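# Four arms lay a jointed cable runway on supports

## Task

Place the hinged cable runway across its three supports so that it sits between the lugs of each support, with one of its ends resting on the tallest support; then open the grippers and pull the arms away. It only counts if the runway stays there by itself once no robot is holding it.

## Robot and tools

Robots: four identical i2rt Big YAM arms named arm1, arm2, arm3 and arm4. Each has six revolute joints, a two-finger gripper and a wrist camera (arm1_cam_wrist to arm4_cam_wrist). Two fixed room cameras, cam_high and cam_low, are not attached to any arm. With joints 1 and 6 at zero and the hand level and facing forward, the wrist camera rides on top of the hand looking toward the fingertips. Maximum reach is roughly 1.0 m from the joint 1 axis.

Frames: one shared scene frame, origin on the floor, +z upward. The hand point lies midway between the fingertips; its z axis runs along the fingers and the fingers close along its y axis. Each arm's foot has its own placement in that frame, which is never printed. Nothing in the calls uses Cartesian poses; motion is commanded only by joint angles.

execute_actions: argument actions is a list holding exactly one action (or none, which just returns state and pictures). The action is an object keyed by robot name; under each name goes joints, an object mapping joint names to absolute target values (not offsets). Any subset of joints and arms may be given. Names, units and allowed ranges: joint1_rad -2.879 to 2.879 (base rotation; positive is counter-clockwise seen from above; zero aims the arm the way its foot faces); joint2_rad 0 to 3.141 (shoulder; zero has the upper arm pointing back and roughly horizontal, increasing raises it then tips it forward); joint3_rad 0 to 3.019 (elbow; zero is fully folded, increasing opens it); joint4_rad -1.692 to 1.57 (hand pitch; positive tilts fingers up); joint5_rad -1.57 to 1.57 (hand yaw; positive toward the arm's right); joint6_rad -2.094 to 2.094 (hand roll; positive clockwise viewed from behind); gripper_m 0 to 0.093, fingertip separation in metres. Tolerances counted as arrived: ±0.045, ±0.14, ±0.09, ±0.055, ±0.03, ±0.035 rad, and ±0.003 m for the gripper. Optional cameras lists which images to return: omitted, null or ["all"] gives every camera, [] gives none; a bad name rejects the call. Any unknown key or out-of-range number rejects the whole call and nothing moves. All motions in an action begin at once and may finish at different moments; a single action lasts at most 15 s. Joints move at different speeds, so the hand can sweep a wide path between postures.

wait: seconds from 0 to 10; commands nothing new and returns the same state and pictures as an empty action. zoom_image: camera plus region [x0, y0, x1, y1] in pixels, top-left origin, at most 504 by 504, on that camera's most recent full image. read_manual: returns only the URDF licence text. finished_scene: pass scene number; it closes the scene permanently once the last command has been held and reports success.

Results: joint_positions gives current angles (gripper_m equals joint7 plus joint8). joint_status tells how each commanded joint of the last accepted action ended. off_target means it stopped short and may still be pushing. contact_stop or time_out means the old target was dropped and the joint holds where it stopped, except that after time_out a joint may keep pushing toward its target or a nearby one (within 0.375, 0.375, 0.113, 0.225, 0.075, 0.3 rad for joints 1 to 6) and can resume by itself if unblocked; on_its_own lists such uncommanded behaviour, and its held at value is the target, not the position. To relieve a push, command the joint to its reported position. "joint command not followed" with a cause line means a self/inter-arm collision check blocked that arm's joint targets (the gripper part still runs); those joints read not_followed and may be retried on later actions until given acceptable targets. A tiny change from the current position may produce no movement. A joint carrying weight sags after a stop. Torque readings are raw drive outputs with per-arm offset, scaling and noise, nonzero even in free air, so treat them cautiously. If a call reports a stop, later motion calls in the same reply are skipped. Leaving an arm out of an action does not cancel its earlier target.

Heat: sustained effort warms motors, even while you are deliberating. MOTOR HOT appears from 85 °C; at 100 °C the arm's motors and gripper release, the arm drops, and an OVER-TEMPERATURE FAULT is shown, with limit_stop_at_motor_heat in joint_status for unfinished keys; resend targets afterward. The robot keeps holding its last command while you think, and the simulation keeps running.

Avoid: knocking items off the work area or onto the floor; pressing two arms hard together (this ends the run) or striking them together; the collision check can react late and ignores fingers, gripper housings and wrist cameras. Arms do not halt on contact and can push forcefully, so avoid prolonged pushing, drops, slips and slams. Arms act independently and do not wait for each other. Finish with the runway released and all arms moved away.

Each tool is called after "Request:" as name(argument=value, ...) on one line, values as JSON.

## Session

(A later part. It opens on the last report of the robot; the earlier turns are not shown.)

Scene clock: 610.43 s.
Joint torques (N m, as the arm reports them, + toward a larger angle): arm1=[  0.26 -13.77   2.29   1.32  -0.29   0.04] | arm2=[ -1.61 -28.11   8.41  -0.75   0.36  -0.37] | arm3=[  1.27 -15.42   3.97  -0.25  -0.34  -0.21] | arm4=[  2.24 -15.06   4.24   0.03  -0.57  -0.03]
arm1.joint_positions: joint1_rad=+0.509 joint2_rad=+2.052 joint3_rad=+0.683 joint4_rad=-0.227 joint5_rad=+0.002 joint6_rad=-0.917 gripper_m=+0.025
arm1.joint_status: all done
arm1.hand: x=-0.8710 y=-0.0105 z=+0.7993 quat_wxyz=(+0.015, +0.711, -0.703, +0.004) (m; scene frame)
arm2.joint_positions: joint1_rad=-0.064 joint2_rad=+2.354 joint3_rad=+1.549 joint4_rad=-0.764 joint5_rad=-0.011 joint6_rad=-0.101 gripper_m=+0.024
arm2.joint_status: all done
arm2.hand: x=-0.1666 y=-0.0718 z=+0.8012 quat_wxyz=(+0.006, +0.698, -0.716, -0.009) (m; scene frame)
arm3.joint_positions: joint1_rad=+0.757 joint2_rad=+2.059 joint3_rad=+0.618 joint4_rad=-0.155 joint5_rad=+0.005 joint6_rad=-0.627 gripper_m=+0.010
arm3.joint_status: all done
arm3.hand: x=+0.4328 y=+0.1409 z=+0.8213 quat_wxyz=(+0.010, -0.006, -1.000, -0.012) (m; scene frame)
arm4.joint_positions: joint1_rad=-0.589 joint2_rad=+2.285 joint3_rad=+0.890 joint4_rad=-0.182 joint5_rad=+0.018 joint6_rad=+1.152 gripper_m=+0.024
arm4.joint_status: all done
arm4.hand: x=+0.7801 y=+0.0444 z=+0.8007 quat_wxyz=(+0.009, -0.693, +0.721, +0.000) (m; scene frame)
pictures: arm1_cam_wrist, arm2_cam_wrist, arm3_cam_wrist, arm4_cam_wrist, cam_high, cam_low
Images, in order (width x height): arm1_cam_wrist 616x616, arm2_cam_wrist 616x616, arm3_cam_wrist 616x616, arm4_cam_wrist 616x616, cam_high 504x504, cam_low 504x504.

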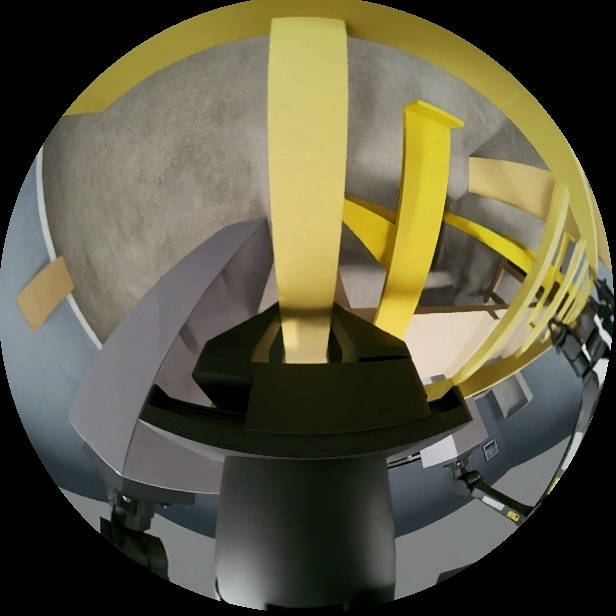

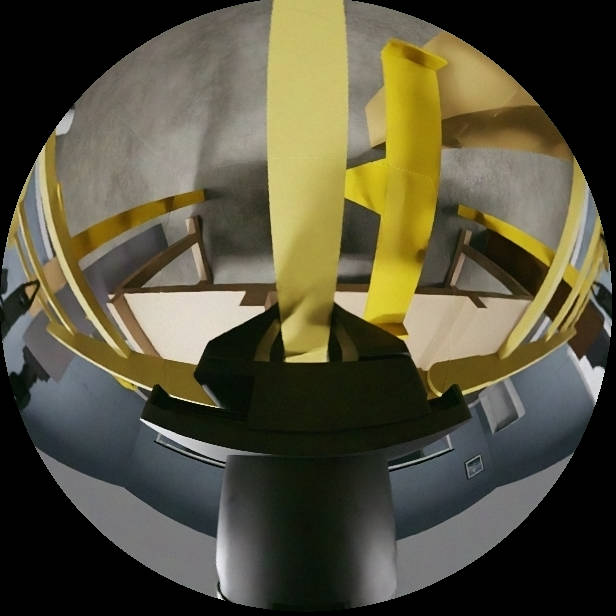

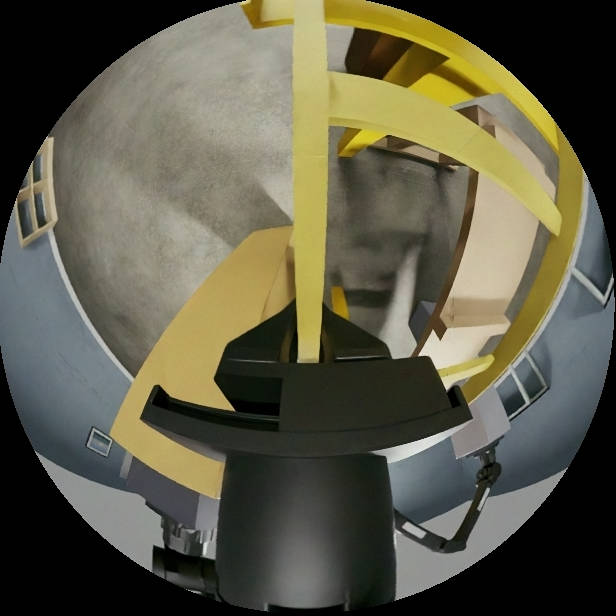

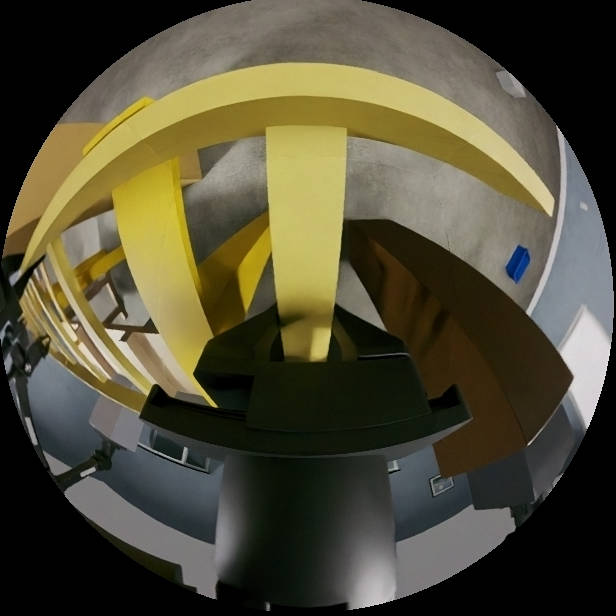

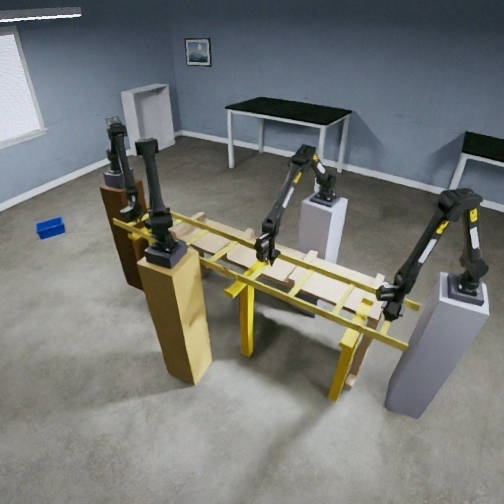

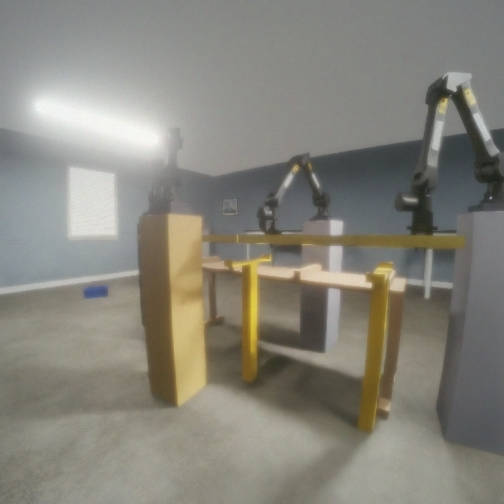

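Request:
execute_actions(actions=[])

Scene clock: 630.97 s.
Joint torques (N m, as the arm reports them, + toward a larger angle): arm1=[  0.48 -13.81   2.32   1.28  -0.29   0.04] | arm2=[ -1.54 -28.21   8.44  -0.71   0.36  -0.38] | arm3=[  1.04 -15.7    3.74  -0.15  -0.34  -0.29] | arm4=[  2.2  -15.19   4.24   0.05  -0.58  -0.03]
arm1.joint_positions: joint1_rad=+0.509 joint2_rad=+2.052 joint3_rad=+0.683 joint4_rad=-0.227 joint5_rad=+0.002 joint6_rad=-0.917 gripper_m=+0.025
arm1.joint_status: all done
arm1.hand: x=-0.8710 y=-0.0105 z=+0.7993 quat_wxyz=(+0.015, +0.711, -0.703, +0.004) (m; scene frame)
arm2.joint_positions: joint1_rad=-0.064 joint2_rad=+2.354 joint3_rad=+1.549 joint4_rad=-0.764 joint5_rad=-0.011 joint6_rad=-0.101 gripper_m=+0.024
arm2.joint_status: all done
arm2.hand: x=-0.1666 y=-0.0718 z=+0.8012 quat_wxyz=(+0.006, +0.698, -0.716, -0.009) (m; scene frame)
arm3.joint_positions: joint1_rad=+0.757 joint2_rad=+2.059 joint3_rad=+0.618 joint4_rad=-0.155 joint5_rad=+0.005 joint6_rad=-0.627 gripper_m=+0.010
arm3.joint_status: all done
arm3.hand: x=+0.4328 y=+0.1409 z=+0.8213 quat_wxyz=(+0.010, -0.006, -1.000, -0.012) (m; scene frame)
arm4.joint_positions: joint1_rad=-0.589 joint2_rad=+2.285 joint3_rad=+0.890 joint4_rad=-0.182 joint5_rad=+0.018 joint6_rad=+1.152 gripper_m=+0.024
arm4.joint_status: all done
arm4.hand: x=+0.7801 y=+0.0444 z=+0.8007 quat_wxyz=(+0.009, -0.693, +0.721, +0.000) (m; scene frame)
pictures: arm1_cam_wrist, arm2_cam_wrist, arm3_cam_wrist, arm4_cam_wrist, cam_high, cam_low
Images, in order (width x height): arm1_cam_wrist 616x616, arm2_cam_wrist 616x616, arm3_cam_wrist 616x616, arm4_cam_wrist 616x616, cam_high 504x504, cam_low 504x504.

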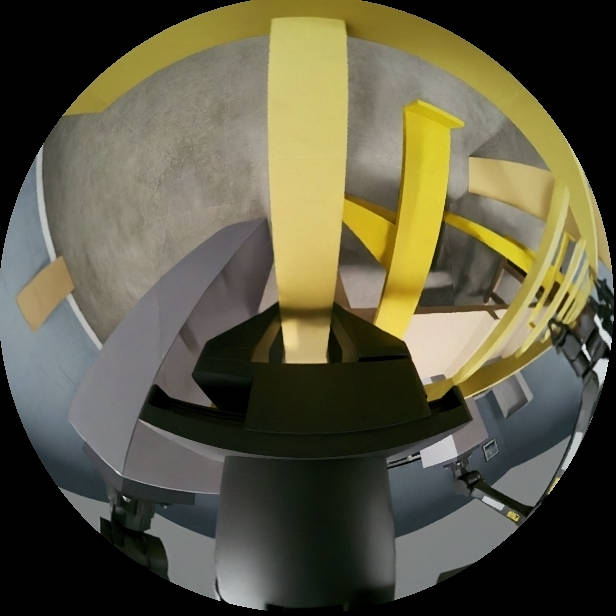

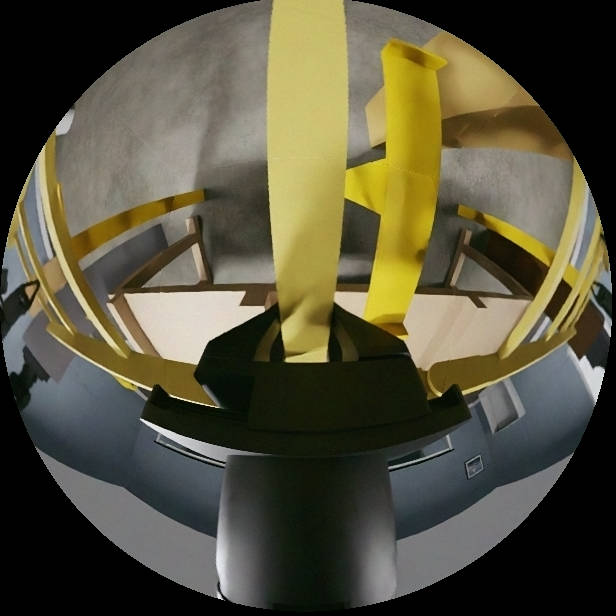

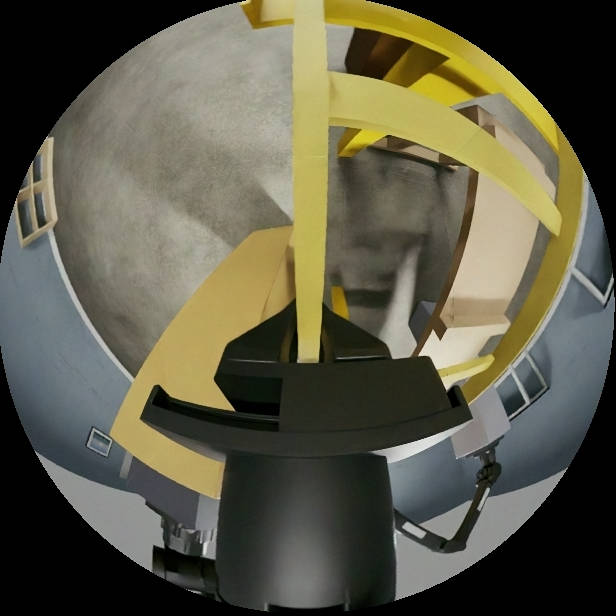

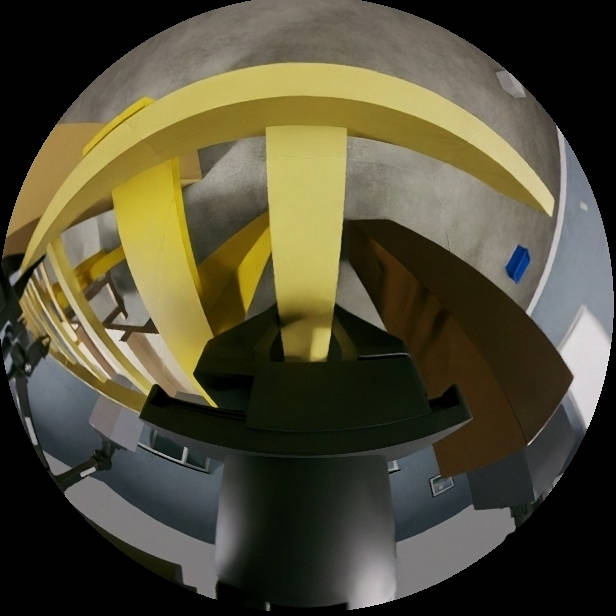

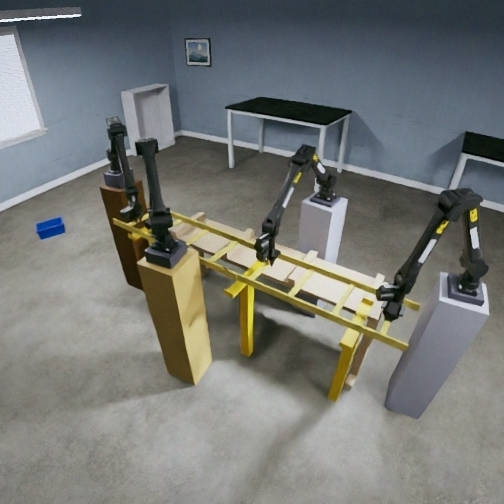

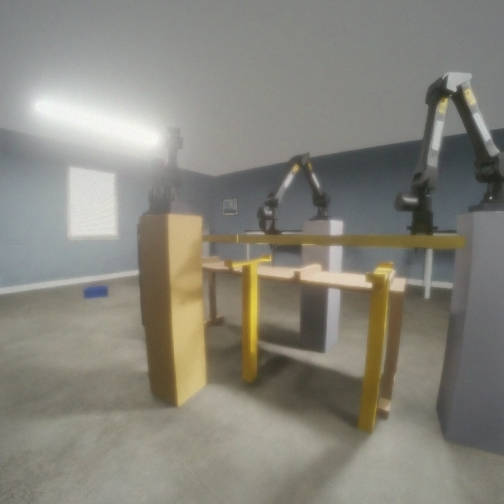

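Request:
execute_actions(actions=[{"arm1":{"joints":{"joint2_rad":2.032,"joint4_rad":-0.18}},"arm2":{"joints":{"joint2_rad":2.24,"joint4_rad":-0.775}},"arm3":{"joints":{"joint2_rad":1.99,"joint4_rad":-0.115}},"arm4":{"joints":{"joint2_rad":2.29,"joint4_rad":-0.148}}}], cameras=["arm4_cam_wrist","cam_low"])

Scene clock: 641.27 s.
Joint torques (N m, as the arm reports them, + toward a larger angle): arm1=[  0.61 -12.57   2.35   1.68  -0.37   0.05] | arm2=[ -1.66 -26.68   8.46  -0.18   0.34  -0.37] | arm3=[  0.98 -13.32   3.35   0.73  -0.42  -0.26] | arm4=[  2.26 -13.12   4.18   0.85  -0.55  -0.03]
arm1.joint_positions: joint1_rad=+0.509 joint2_rad=+2.066 joint3_rad=+0.681 joint4_rad=-0.203 joint5_rad=+0.004 joint6_rad=-0.917 gripper_m=+0.025
arm1.joint_status: all done
arm1.hand: x=-0.8708 y=-0.0107 z=+0.7947 quat_wxyz=(+0.011, +0.711, -0.703, +0.005) (m; scene frame)
arm2.joint_positions: joint1_rad=-0.064 joint2_rad=+2.354 joint3_rad=+1.549 joint4_rad=-0.763 joint5_rad=-0.011 joint6_rad=-0.101 gripper_m=+0.024
arm2.joint_status: all done
arm2.hand: x=-0.1666 y=-0.0718 z=+0.8008 quat_wxyz=(+0.005, +0.698, -0.716, -0.009) (m; scene frame)
arm3.joint_positions: joint1_rad=+0.757 joint2_rad=+2.066 joint3_rad=+0.618 joint4_rad=-0.143 joint5_rad=+0.005 joint6_rad=-0.627 gripper_m=+0.010
arm3.joint_status: all done
arm3.hand: x=+0.4334 y=+0.1404 z=+0.8193 quat_wxyz=(+0.008, -0.006, -1.000, -0.010) (m; scene frame)
arm4.joint_positions: joint1_rad=-0.589 joint2_rad=+2.290 joint3_rad=+0.890 joint4_rad=-0.174 joint5_rad=+0.018 joint6_rad=+1.152 gripper_m=+0.024
arm4.joint_status: all done
arm4.hand: x=+0.7801 y=+0.0443 z=+0.7987 quat_wxyz=(+0.009, -0.693, +0.721, +0.001) (m; scene frame)
pictures: arm4_cam_wrist, cam_low
Images, in order (width x height): arm4_cam_wrist 616x616, cam_low 504x504.

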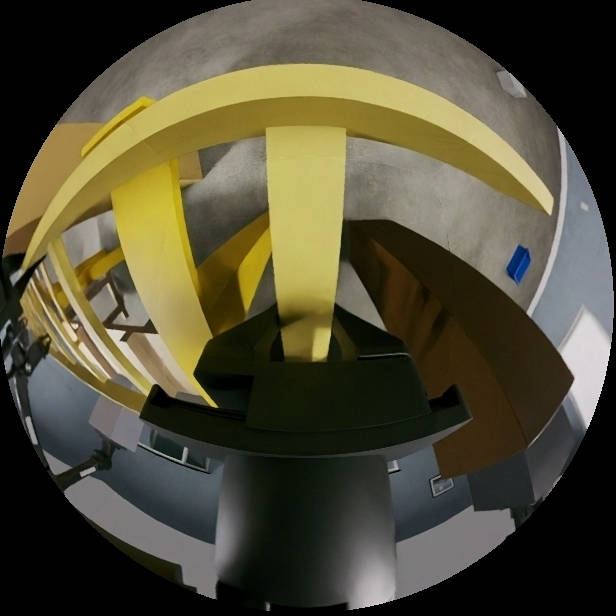

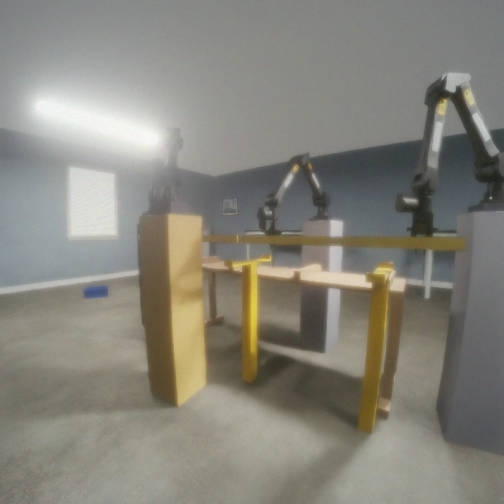

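Request:
execute_actions(actions=[{"arm3":{"joints":{"joint2_rad":2.03,"joint4_rad":-0.10}},"arm4":{"joints":{"joint2_rad":2.335,"joint4_rad":-0.13}}}], cameras=["arm4_cam_wrist","cam_low"])

Scene clock: 643.93 s.
Joint torques (N m, as the arm reports them, + toward a larger angle): arm1=[  0.59 -12.54   2.34   1.68  -0.63   0.05] | arm2=[ -1.6  -26.65   8.41  -0.2    0.35  -0.38] | arm3=[  0.99 -12.96   3.39   0.09  -0.46  -0.29] | arm4=[  2.41 -10.92   3.93   0.81  -0.36   0.  ]
arm1.joint_positions: joint1_rad=+0.509 joint2_rad=+2.069 joint3_rad=+0.681 joint4_rad=-0.203 joint5_rad=+0.010 joint6_rad=-0.918 gripper_m=+0.025
arm1.joint_status: not commanded
arm1.hand: x=-0.8707 y=-0.0120 z=+0.7940 quat_wxyz=(+0.013, +0.711, -0.703, +0.008) (m; scene frame)
arm2.joint_positions: joint1_rad=-0.064 joint2_rad=+2.355 joint3_rad=+1.549 joint4_rad=-0.763 joint5_rad=-0.011 joint6_rad=-0.101 gripper_m=+0.024
arm2.joint_status: not commanded
arm2.hand: x=-0.1666 y=-0.0719 z=+0.8006 quat_wxyz=(+0.006, +0.698, -0.716, -0.009) (m; scene frame)
arm3.joint_positions: joint1_rad=+0.757 joint2_rad=+2.092 joint3_rad=+0.619 joint4_rad=-0.115 joint5_rad=+0.006 joint6_rad=-0.627 gripper_m=+0.010
arm3.joint_status: all done
arm3.hand: x=+0.4324 y=+0.1410 z=+0.8118 quat_wxyz=(+0.007, -0.006, -1.000, -0.009) (m; scene frame)
arm4.joint_positions: joint1_rad=-0.592 joint2_rad=+2.307 joint3_rad=+0.892 joint4_rad=-0.155 joint5_rad=+0.012 joint6_rad=+1.148 gripper_m=+0.024
arm4.joint_status: all done
arm4.hand: x=+0.7804 y=+0.0442 z=+0.7929 quat_wxyz=(+0.005, -0.693, +0.721, +0.003) (m; scene frame)
pictures: arm4_cam_wrist, cam_low
Images, in order (width x height): arm4_cam_wrist 616x616, cam_low 504x504.

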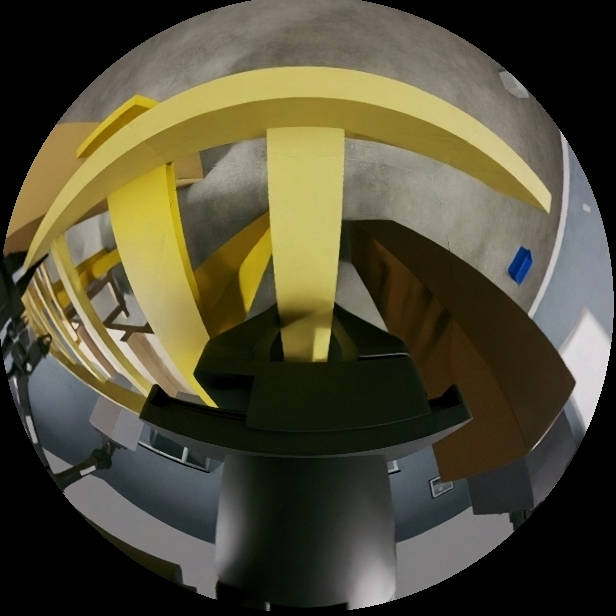

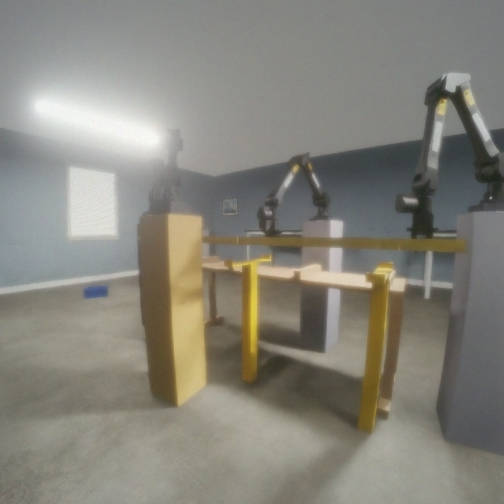

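Request:
execute_actions(actions=[{"arm4":{"joints":{"joint2_rad":2.307,"gripper_m":0.07}}}], cameras=["arm4_cam_wrist","arm3_cam_wrist"])

Scene clock: 647.07 s.
Joint torques (N m, as the arm reports them, + toward a larger angle): arm1=[  0.52 -12.86   2.34   1.68  -0.72   0.06] | arm2=[ -1.59 -26.85   8.43  -0.17   0.35  -0.37] | arm3=[  1.44 -12.62   3.43   0.04  -0.47  -0.21] | arm4=[  2.23 -13.26   3.67   0.25  -0.02   0.01]
arm1.joint_positions: joint1_rad=+0.509 joint2_rad=+2.069 joint3_rad=+0.680 joint4_rad=-0.203 joint5_rad=+0.011 joint6_rad=-0.918 gripper_m=+0.025
arm1.joint_status: not commanded
arm1.hand: x=-0.8710 y=-0.0125 z=+0.7940 quat_wxyz=(+0.013, +0.711, -0.703, +0.008) (m; scene frame)
arm2.joint_positions: joint1_rad=-0.064 joint2_rad=+2.358 joint3_rad=+1.549 joint4_rad=-0.763 joint5_rad=-0.011 joint6_rad=-0.101 gripper_m=+0.024
arm2.joint_status: not commanded
arm2.hand: x=-0.1667 y=-0.0728 z=+0.7988 quat_wxyz=(+0.007, +0.698, -0.716, -0.008) (m; scene frame)
arm3.joint_positions: joint1_rad=+0.757 joint2_rad=+2.092 joint3_rad=+0.619 joint4_rad=-0.115 joint5_rad=+0.007 joint6_rad=-0.627 gripper_m=+0.010
arm3.joint_status: not commanded
arm3.hand: x=+0.4324 y=+0.1409 z=+0.8118 quat_wxyz=(+0.007, -0.006, -1.000, -0.009) (m; scene frame)
arm4.joint_positions: joint1_rad=-0.590 joint2_rad=+2.307 joint3_rad=+0.896 joint4_rad=-0.138 joint5_rad=+0.002 joint6_rad=+1.148 gripper_m=+0.070
arm4.joint_status: all done
arm4.hand: x=+0.7736 y=+0.0450 z=+0.7930 quat_wxyz=(-0.003, -0.694, +0.720, +0.011) (m; scene frame)
pictures: arm3_cam_wrist, arm4_cam_wrist
Images, in order (width x height): arm3_cam_wrist 616x616, arm4_cam_wrist 616x616.

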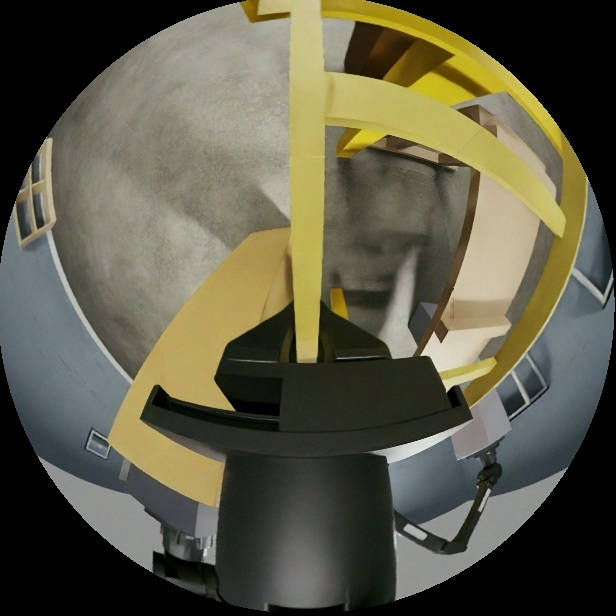

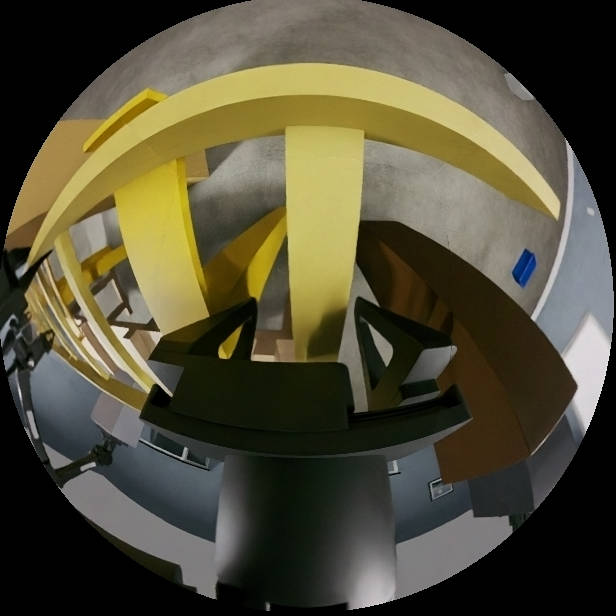

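Request:
execute_actions(actions=[{"arm1":{"joints":{"joint1_rad":0.53,"joint2_rad":2.287,"joint3_rad":0.756,"joint4_rad":0.02,"joint6_rad":-0.91}},"arm2":{"joints":{"joint2_rad":2.405,"joint3_rad":1.64,"joint4_rad":-0.66}},"arm3":{"joints":{"joint2_rad":2.11,"joint3_rad":0.658,"joint4_rad":-0.03}},"arm4":{"joints":{"joint2_rad":2.139,"joint3_rad":0.845,"joint4_rad":-0.273}}}])

Scene clock: 686.87 s.
Joint torques (N m, as the arm reports them, + toward a larger angle): arm1=[  0.91 -14.89   0.28   1.42  -0.78   0.08] | arm2=[ -1.33 -27.85   7.15  -0.98   0.47  -0.34] | arm3=[  1.14 -13.78   1.43  -0.06  -0.68  -0.19] | arm4=[  2.31 -12.46   3.45  -0.34  -0.02   0.01]
arm1.joint_positions: joint1_rad=+0.510 joint2_rad=+2.342 joint3_rad=+0.757 joint4_rad=+0.003 joint5_rad=+0.012 joint6_rad=-0.917 gripper_m=+0.025
arm1.joint_status: all done
arm1.hand: x=-0.8708 y=-0.0130 z=+0.7116 quat_wxyz=(+0.008, +0.711, -0.703, +0.010) (m; scene frame)
arm2.joint_positions: joint1_rad=-0.069 joint2_rad=+2.527 joint3_rad=+1.597 joint4_rad=-0.626 joint5_rad=-0.014 joint6_rad=-0.106 gripper_m=+0.024
arm2.joint_status: all done
arm2.hand: x=-0.1650 y=-0.0722 z=+0.7124 quat_wxyz=(+0.001, +0.698, -0.716, -0.014) (m; scene frame)
arm3.joint_positions: joint1_rad=+0.756 joint2_rad=+2.192 joint3_rad=+0.646 joint4_rad=-0.039 joint5_rad=+0.013 joint6_rad=-0.629 gripper_m=+0.010
arm3.joint_status: all done
arm3.hand: x=+0.4321 y=+0.1397 z=+0.7838 quat_wxyz=(+0.008, -0.006, -1.000, -0.006) (m; scene frame)
arm4.joint_positions: joint1_rad=-0.590 joint2_rad=+2.138 joint3_rad=+0.842 joint4_rad=-0.267 joint5_rad=+0.002 joint6_rad=+1.148 gripper_m=+0.070
arm4.joint_status: all done
arm4.hand: x=+0.7774 y=+0.0431 z=+0.8504 quat_wxyz=(-0.001, -0.694, +0.720, +0.004) (m; scene frame)
pictures: arm1_cam_wrist, arm2_cam_wrist, arm3_cam_wrist, arm4_cam_wrist, cam_high, cam_low
Images, in order (width x height): arm1_cam_wrist 616x616, arm2_cam_wrist 616x616, arm3_cam_wrist 616x616, arm4_cam_wrist 616x616, cam_high 504x504, cam_low 504x504.

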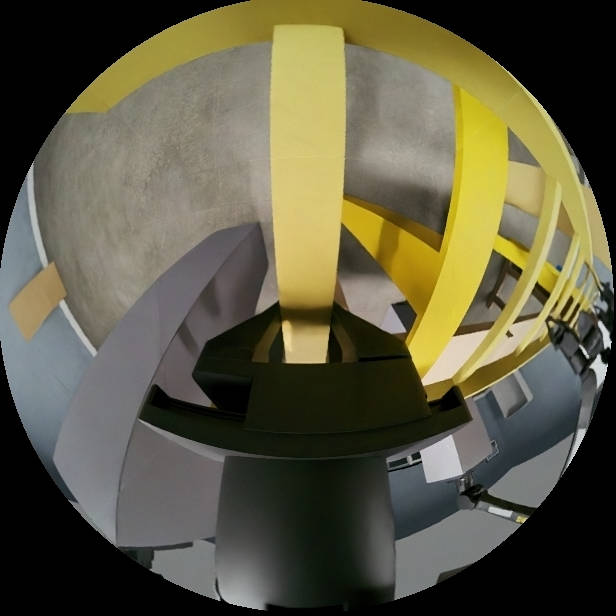

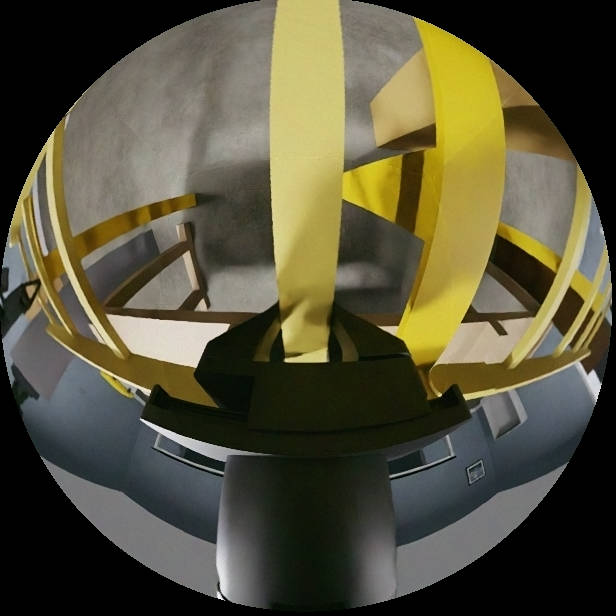

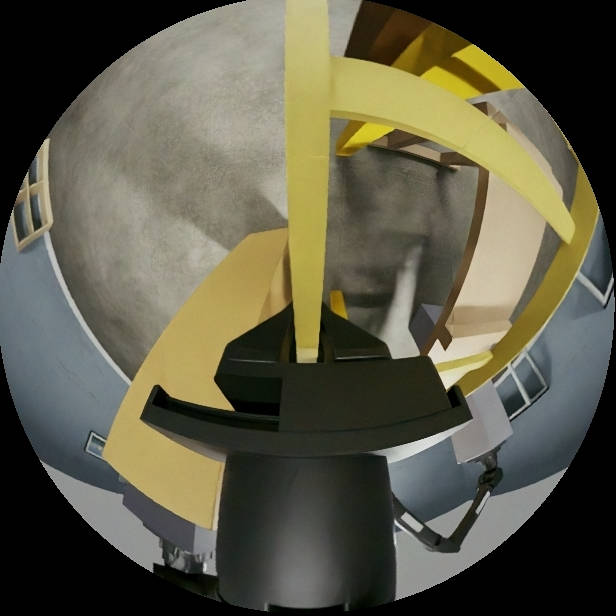

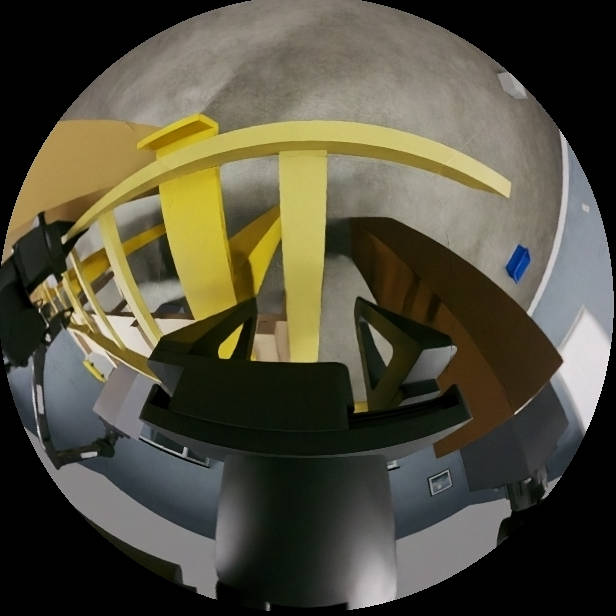

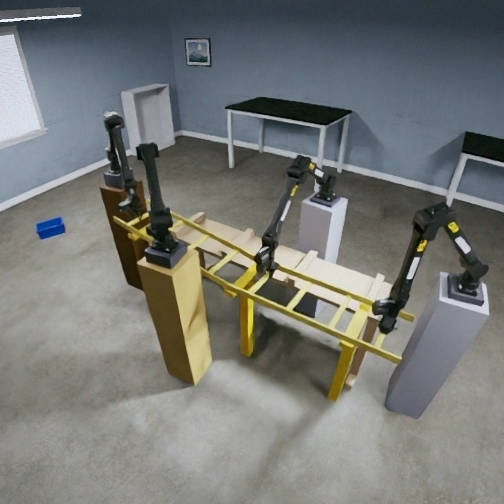

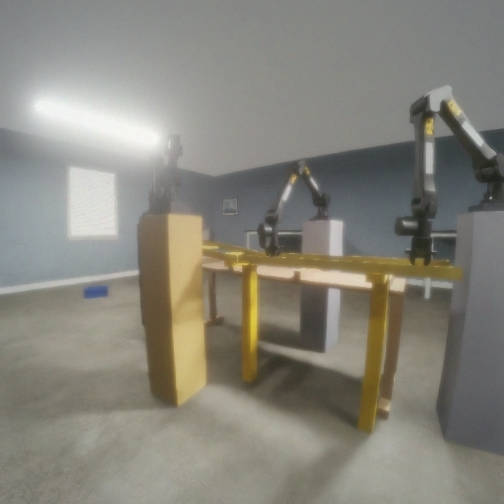

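Request:
zoom_image(camera="cam_low", region=[200, 220, 480, 310])

Request:
zoom_image(camera="cam_high", region=[100, 190, 420, 380])

Region (200, 220, 480, 310) of cam_low's 504x504 image, scaled by 1.800, with more detail than that image has; it fills the top 162 rows of this view, and the rest is white.

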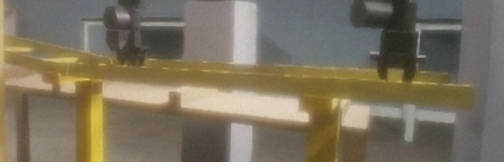

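Region (100, 190, 420, 380) of cam_high's 504x504 image, scaled by 1.575, with more detail than that image has; it fills the top 299 rows of this view, and the rest is white.

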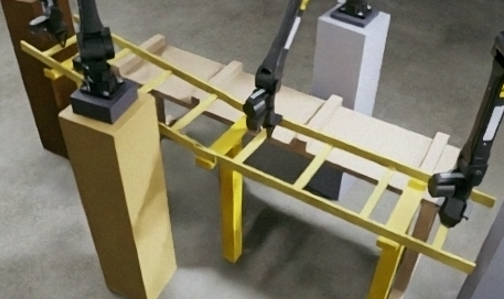

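Request:
execute_actions(actions=[{"arm1":{"joints":{"joint2_rad":2.35,"joint3_rad":0.77,"joint4_rad":0.07}},"arm2":{"joints":{"joint2_rad":2.445,"joint3_rad":1.65,"joint4_rad":-0.635}},"arm3":{"joints":{"joint2_rad":2.13,"joint4_rad":-0.015}},"arm4":{"joints":{"joint2_rad":1.2,"joint3_rad":1.0,"joint4_rad":-1.3}}}], cameras=["arm1_cam_wrist","arm2_cam_wrist","cam_low"])

Scene clock: 696.10 s.
Joint torques (N m, as the arm reports them, + toward a larger angle): arm1=[  1.12 -13.51   0.34   1.83  -0.9    0.09] | arm2=[ -1.19 -25.42   7.71  -0.39   0.34  -0.32] | arm3=[  0.61 -14.95   1.61   0.38  -0.74  -0.27] | arm4=[ 2.26 -7.05 11.39 -0.26 -0.01  0.  ]
arm1.joint_positions: joint1_rad=+0.510 joint2_rad=+2.384 joint3_rad=+0.768 joint4_rad=+0.045 joint5_rad=+0.015 joint6_rad=-0.917 gripper_m=+0.025
arm1.joint_status: all done
arm1.hand: x=-0.8706 y=-0.0137 z=+0.6984 quat_wxyz=(+0.003, +0.711, -0.703, +0.012) (m; scene frame)
arm2.joint_positions: joint1_rad=-0.069 joint2_rad=+2.536 joint3_rad=+1.600 joint4_rad=-0.617 joint5_rad=-0.011 joint6_rad=-0.106 gripper_m=+0.024
arm2.joint_status: all done
arm2.hand: x=-0.1645 y=-0.0723 z=+0.7077 quat_wxyz=(+0.000, +0.698, -0.716, -0.014) (m; scene frame)
arm3.joint_positions: joint1_rad=+0.756 joint2_rad=+2.198 joint3_rad=+0.646 joint4_rad=-0.030 joint5_rad=+0.013 joint6_rad=-0.629 gripper_m=+0.010
arm3.joint_status: all done
arm3.hand: x=+0.4323 y=+0.1396 z=+0.7822 quat_wxyz=(+0.007, -0.006, -1.000, -0.005) (m; scene frame)
arm4.joint_positions: joint1_rad=-0.590 joint2_rad=+1.201 joint3_rad=+0.978 joint4_rad=-1.293 joint5_rad=+0.002 joint6_rad=+1.148 gripper_m=+0.070
arm4.joint_status: all done
arm4.hand: x=+0.8261 y=+0.0191 z=+1.2284 quat_wxyz=(-0.008, -0.693, +0.720, +0.026) (m; scene frame)
pictures: arm1_cam_wrist, arm2_cam_wrist, cam_low
Images, in order (width x height): arm1_cam_wrist 616x616, arm2_cam_wrist 616x616, cam_low 504x504.

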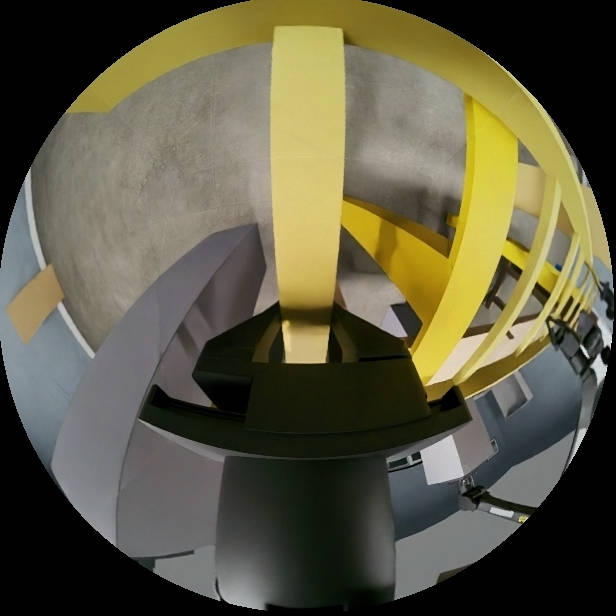

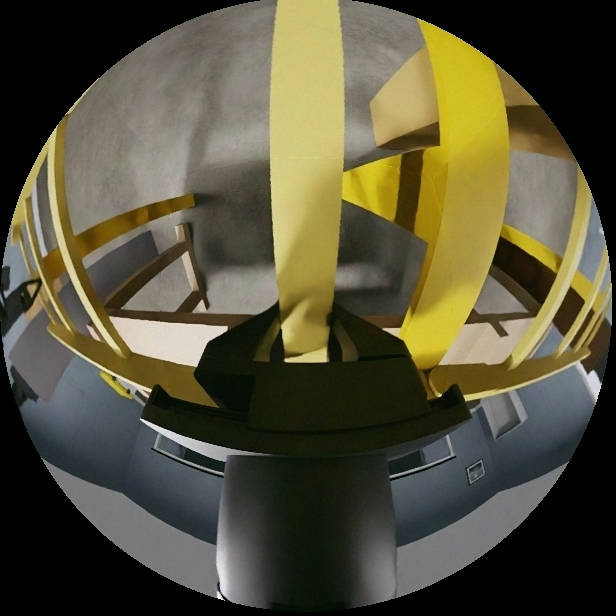

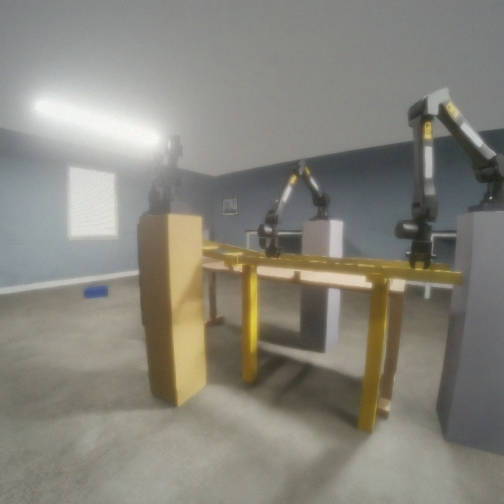

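Request:
execute_actions(actions=[{"arm1":{"joints":{"joint2_rad":2.375,"joint4_rad":0.085}},"arm2":{"joints":{"joint2_rad":2.49,"joint4_rad":-0.61}},"arm3":{"joints":{"joint2_rad":2.15,"joint4_rad":0.0}}}], cameras=["cam_low"])

Scene clock: 700.20 s.
Joint torques (N m, as the arm reports them, + toward a larger angle): arm1=[  1.05 -12.27   0.29   1.91  -0.91   0.09] | arm2=[ -1.33 -22.49   7.7    0.48   0.35  -0.32] | arm3=[  1.21 -14.15   1.29   0.23  -0.74  -0.19] | arm4=[ 2.3  -7.04 11.42 -0.28 -0.01  0.  ]
arm1.joint_positions: joint1_rad=+0.510 joint2_rad=+2.391 joint3_rad=+0.768 joint4_rad=+0.058 joint5_rad=+0.015 joint6_rad=-0.917 gripper_m=+0.025
arm1.joint_status: all done
arm1.hand: x=-0.8703 y=-0.0135 z=+0.6963 quat_wxyz=(+0.000, +0.711, -0.703, +0.012) (m; scene frame)
arm2.joint_positions: joint1_rad=-0.069 joint2_rad=+2.540 joint3_rad=+1.600 joint4_rad=-0.614 joint5_rad=-0.011 joint6_rad=-0.105 gripper_m=+0.024
arm2.joint_status: all done
arm2.hand: x=-0.1646 y=-0.0731 z=+0.7055 quat_wxyz=(+0.000, +0.697, -0.717, -0.013) (m; scene frame)
arm3.joint_positions: joint1_rad=+0.756 joint2_rad=+2.214 joint3_rad=+0.648 joint4_rad=-0.012 joint5_rad=+0.013 joint6_rad=-0.629 gripper_m=+0.010
arm3.joint_status: all done
arm3.hand: x=+0.4321 y=+0.1398 z=+0.7777 quat_wxyz=(+0.005, -0.006, -1.000, -0.004) (m; scene frame)
arm4.joint_positions: joint1_rad=-0.590 joint2_rad=+1.201 joint3_rad=+0.978 joint4_rad=-1.293 joint5_rad=+0.002 joint6_rad=+1.148 gripper_m=+0.070
arm4.joint_status: not commanded
arm4.hand: x=+0.8261 y=+0.0191 z=+1.2284 quat_wxyz=(-0.008, -0.693, +0.720, +0.026) (m; scene frame)
pictures: cam_low
Images, in order (width x height): cam_low 504x504.

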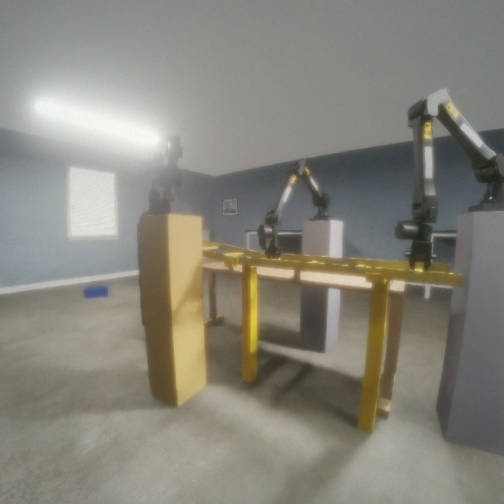

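Request:
execute_actions(actions=[{"arm1":{"joints":{"joint2_rad":2.395}},"arm2":{"joints":{"joint2_rad":2.535,"joint3_rad":1.62}},"arm3":{"joints":{"joint2_rad":2.19,"joint4_rad":0.01}}}], cameras=["cam_low","arm2_cam_wrist"])

Scene clock: 703.80 s.
Joint torques (N m, as the arm reports them, + toward a larger angle): arm1=[  1.09 -11.33   0.09   1.71  -0.91   0.1 ] | arm2=[ -1.25 -19.63   5.62   0.48   0.34  -0.34] | arm3=[  1.49 -11.89   0.77  -0.12  -0.66  -0.24] | arm4=[ 2.35 -7.04 11.41 -0.27 -0.01  0.  ]
arm1.joint_positions: joint1_rad=+0.511 joint2_rad=+2.398 joint3_rad=+0.770 joint4_rad=+0.062 joint5_rad=+0.015 joint6_rad=-0.917 gripper_m=+0.025
arm1.joint_status: all done
arm1.hand: x=-0.8706 y=-0.0135 z=+0.6943 quat_wxyz=(+0.000, +0.711, -0.703, +0.012) (m; scene frame)
arm2.joint_positions: joint1_rad=-0.069 joint2_rad=+2.544 joint3_rad=+1.600 joint4_rad=-0.614 joint5_rad=-0.011 joint6_rad=-0.104 gripper_m=+0.024
arm2.joint_status: all done
arm2.hand: x=-0.1649 y=-0.0747 z=+0.7031 quat_wxyz=(+0.002, +0.697, -0.717, -0.012) (m; scene frame)
arm3.joint_positions: joint1_rad=+0.756 joint2_rad=+2.229 joint3_rad=+0.651 joint4_rad=-0.001 joint5_rad=+0.013 joint6_rad=-0.629 gripper_m=+0.010
arm3.joint_status: all done
arm3.hand: x=+0.4320 y=+0.1400 z=+0.7735 quat_wxyz=(+0.005, -0.006, -1.000, -0.003) (m; scene frame)
arm4.joint_positions: joint1_rad=-0.590 joint2_rad=+1.201 joint3_rad=+0.978 joint4_rad=-1.293 joint5_rad=+0.002 joint6_rad=+1.148 gripper_m=+0.070
arm4.joint_status: not commanded
arm4.hand: x=+0.8261 y=+0.0191 z=+1.2284 quat_wxyz=(-0.008, -0.693, +0.720, +0.026) (m; scene frame)
pictures: arm2_cam_wrist, cam_low
Images, in order (width x height): arm2_cam_wrist 616x616, cam_low 504x504.

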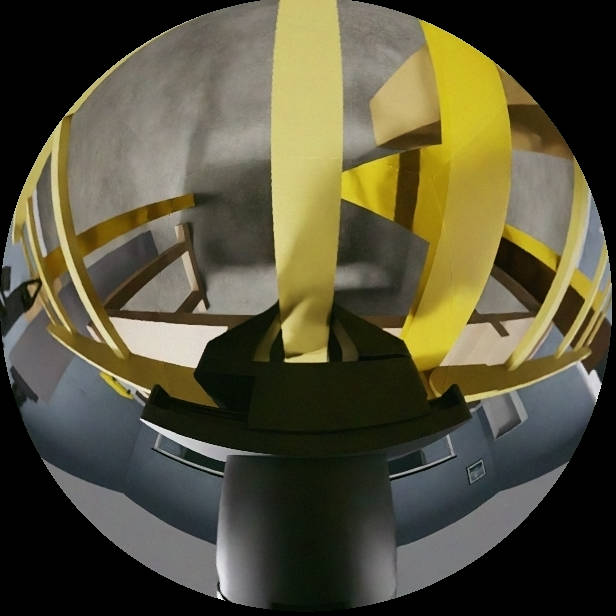

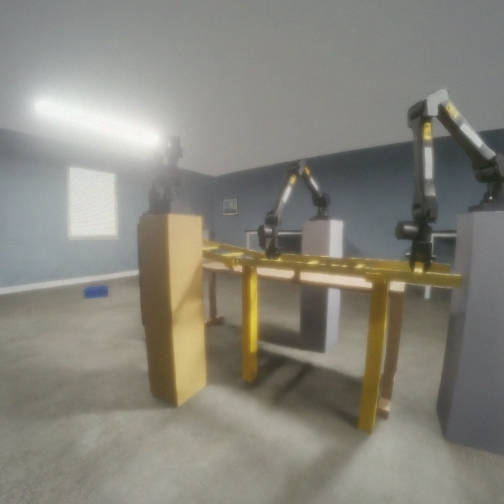

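Request:
execute_actions(actions=[{"arm1":{"joints":{"joint2_rad":2.398,"gripper_m":0.07}},"arm2":{"joints":{"joint2_rad":2.544,"joint3_rad":1.605,"gripper_m":0.07}},"arm3":{"joints":{"joint2_rad":2.229,"joint3_rad":0.652,"gripper_m":0.06}}}], cameras=["cam_low","arm1_cam_wrist","arm2_cam_wrist","arm3_cam_wrist"])

Scene clock: 707.70 s.
Joint torques (N m, as the arm reports them, + toward a larger angle): arm1=[  0.49 -11.16   0.18   1.2   -0.34   0.09] | arm2=[ -0.4  -18.61   4.6    0.49   0.06  -0.12] | arm3=[ 1.67 -9.5   0.1  -0.12 -0.3  -0.21] | arm4=[ 2.3  -6.97 11.42 -0.26 -0.01  0.  ]
arm1.joint_positions: joint1_rad=+0.518 joint2_rad=+2.398 joint3_rad=+0.770 joint4_rad=+0.074 joint5_rad=+0.003 joint6_rad=-0.917 gripper_m=+0.070
arm1.joint_status: all done
arm1.hand: x=-0.8715 y=-0.0084 z=+0.6943 quat_wxyz=(-0.006, +0.714, -0.700, +0.007) (m; scene frame)
arm2.joint_positions: joint1_rad=-0.079 joint2_rad=+2.544 joint3_rad=+1.599 joint4_rad=-0.614 joint5_rad=-0.003 joint6_rad=-0.126 gripper_m=+0.070
arm2.joint_status: all done
arm2.hand: x=-0.1577 y=-0.0762 z=+0.7028 quat_wxyz=(-0.001, +0.701, -0.713, -0.009) (m; scene frame)
arm3.joint_positions: joint1_rad=+0.756 joint2_rad=+2.229 joint3_rad=+0.651 joint4_rad=+0.000 joint5_rad=+0.004 joint6_rad=-0.629 gripper_m=+0.060
arm3.joint_status: all done
arm3.hand: x=+0.4330 y=+0.1411 z=+0.7735 quat_wxyz=(+0.002, -0.006, -1.000, -0.007) (m; scene frame)
arm4.joint_positions: joint1_rad=-0.590 joint2_rad=+1.201 joint3_rad=+0.978 joint4_rad=-1.293 joint5_rad=+0.002 joint6_rad=+1.148 gripper_m=+0.070
arm4.joint_status: not commanded
arm4.hand: x=+0.8261 y=+0.0191 z=+1.2284 quat_wxyz=(-0.008, -0.693, +0.720, +0.026) (m; scene frame)
pictures: arm1_cam_wrist, arm2_cam_wrist, arm3_cam_wrist, cam_low
Images, in order (width x height): arm1_cam_wrist 616x616, arm2_cam_wrist 616x616, arm3_cam_wrist 616x616, cam_low 504x504.

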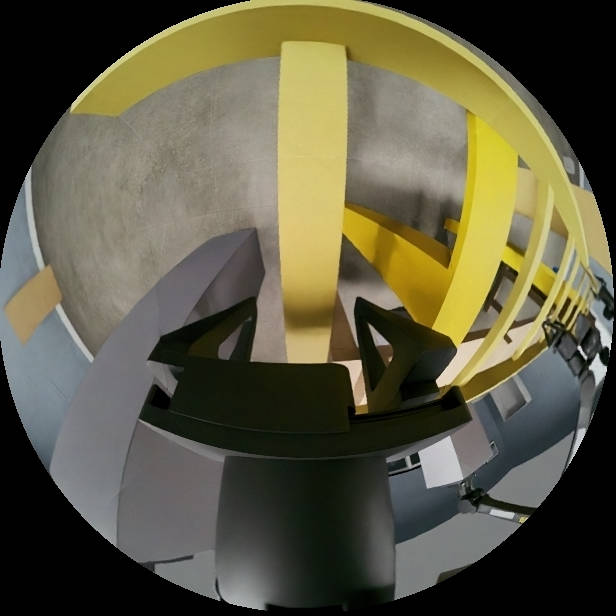

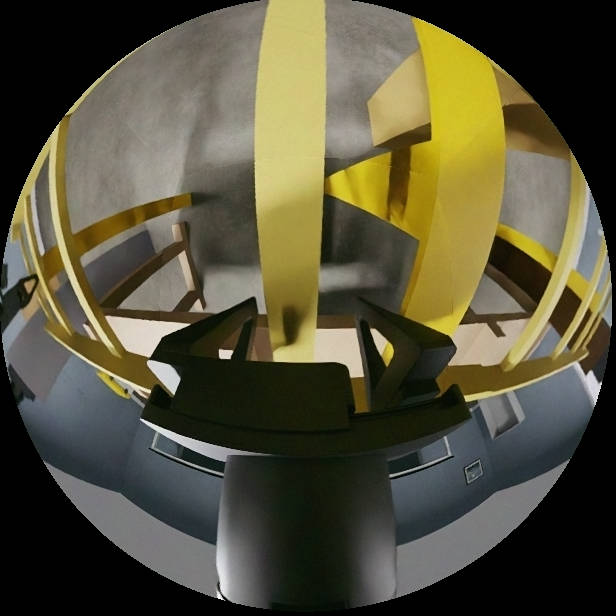

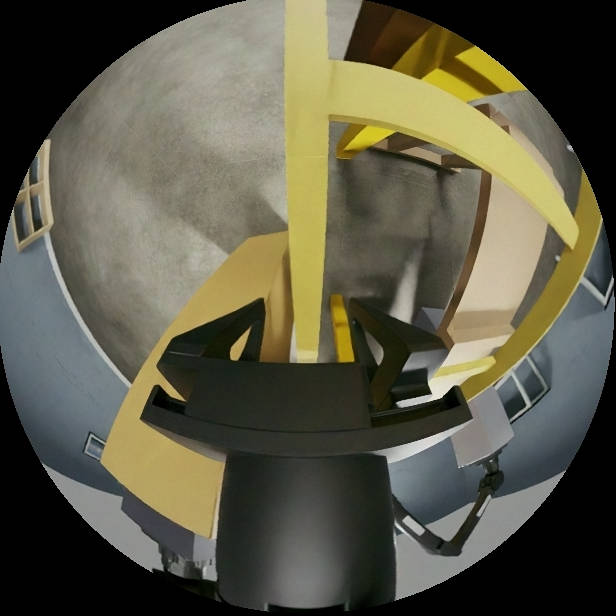

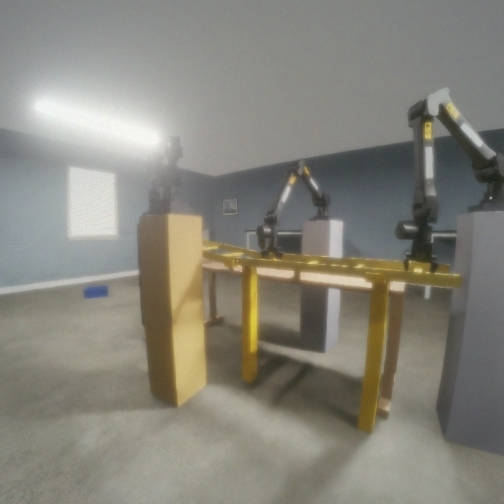

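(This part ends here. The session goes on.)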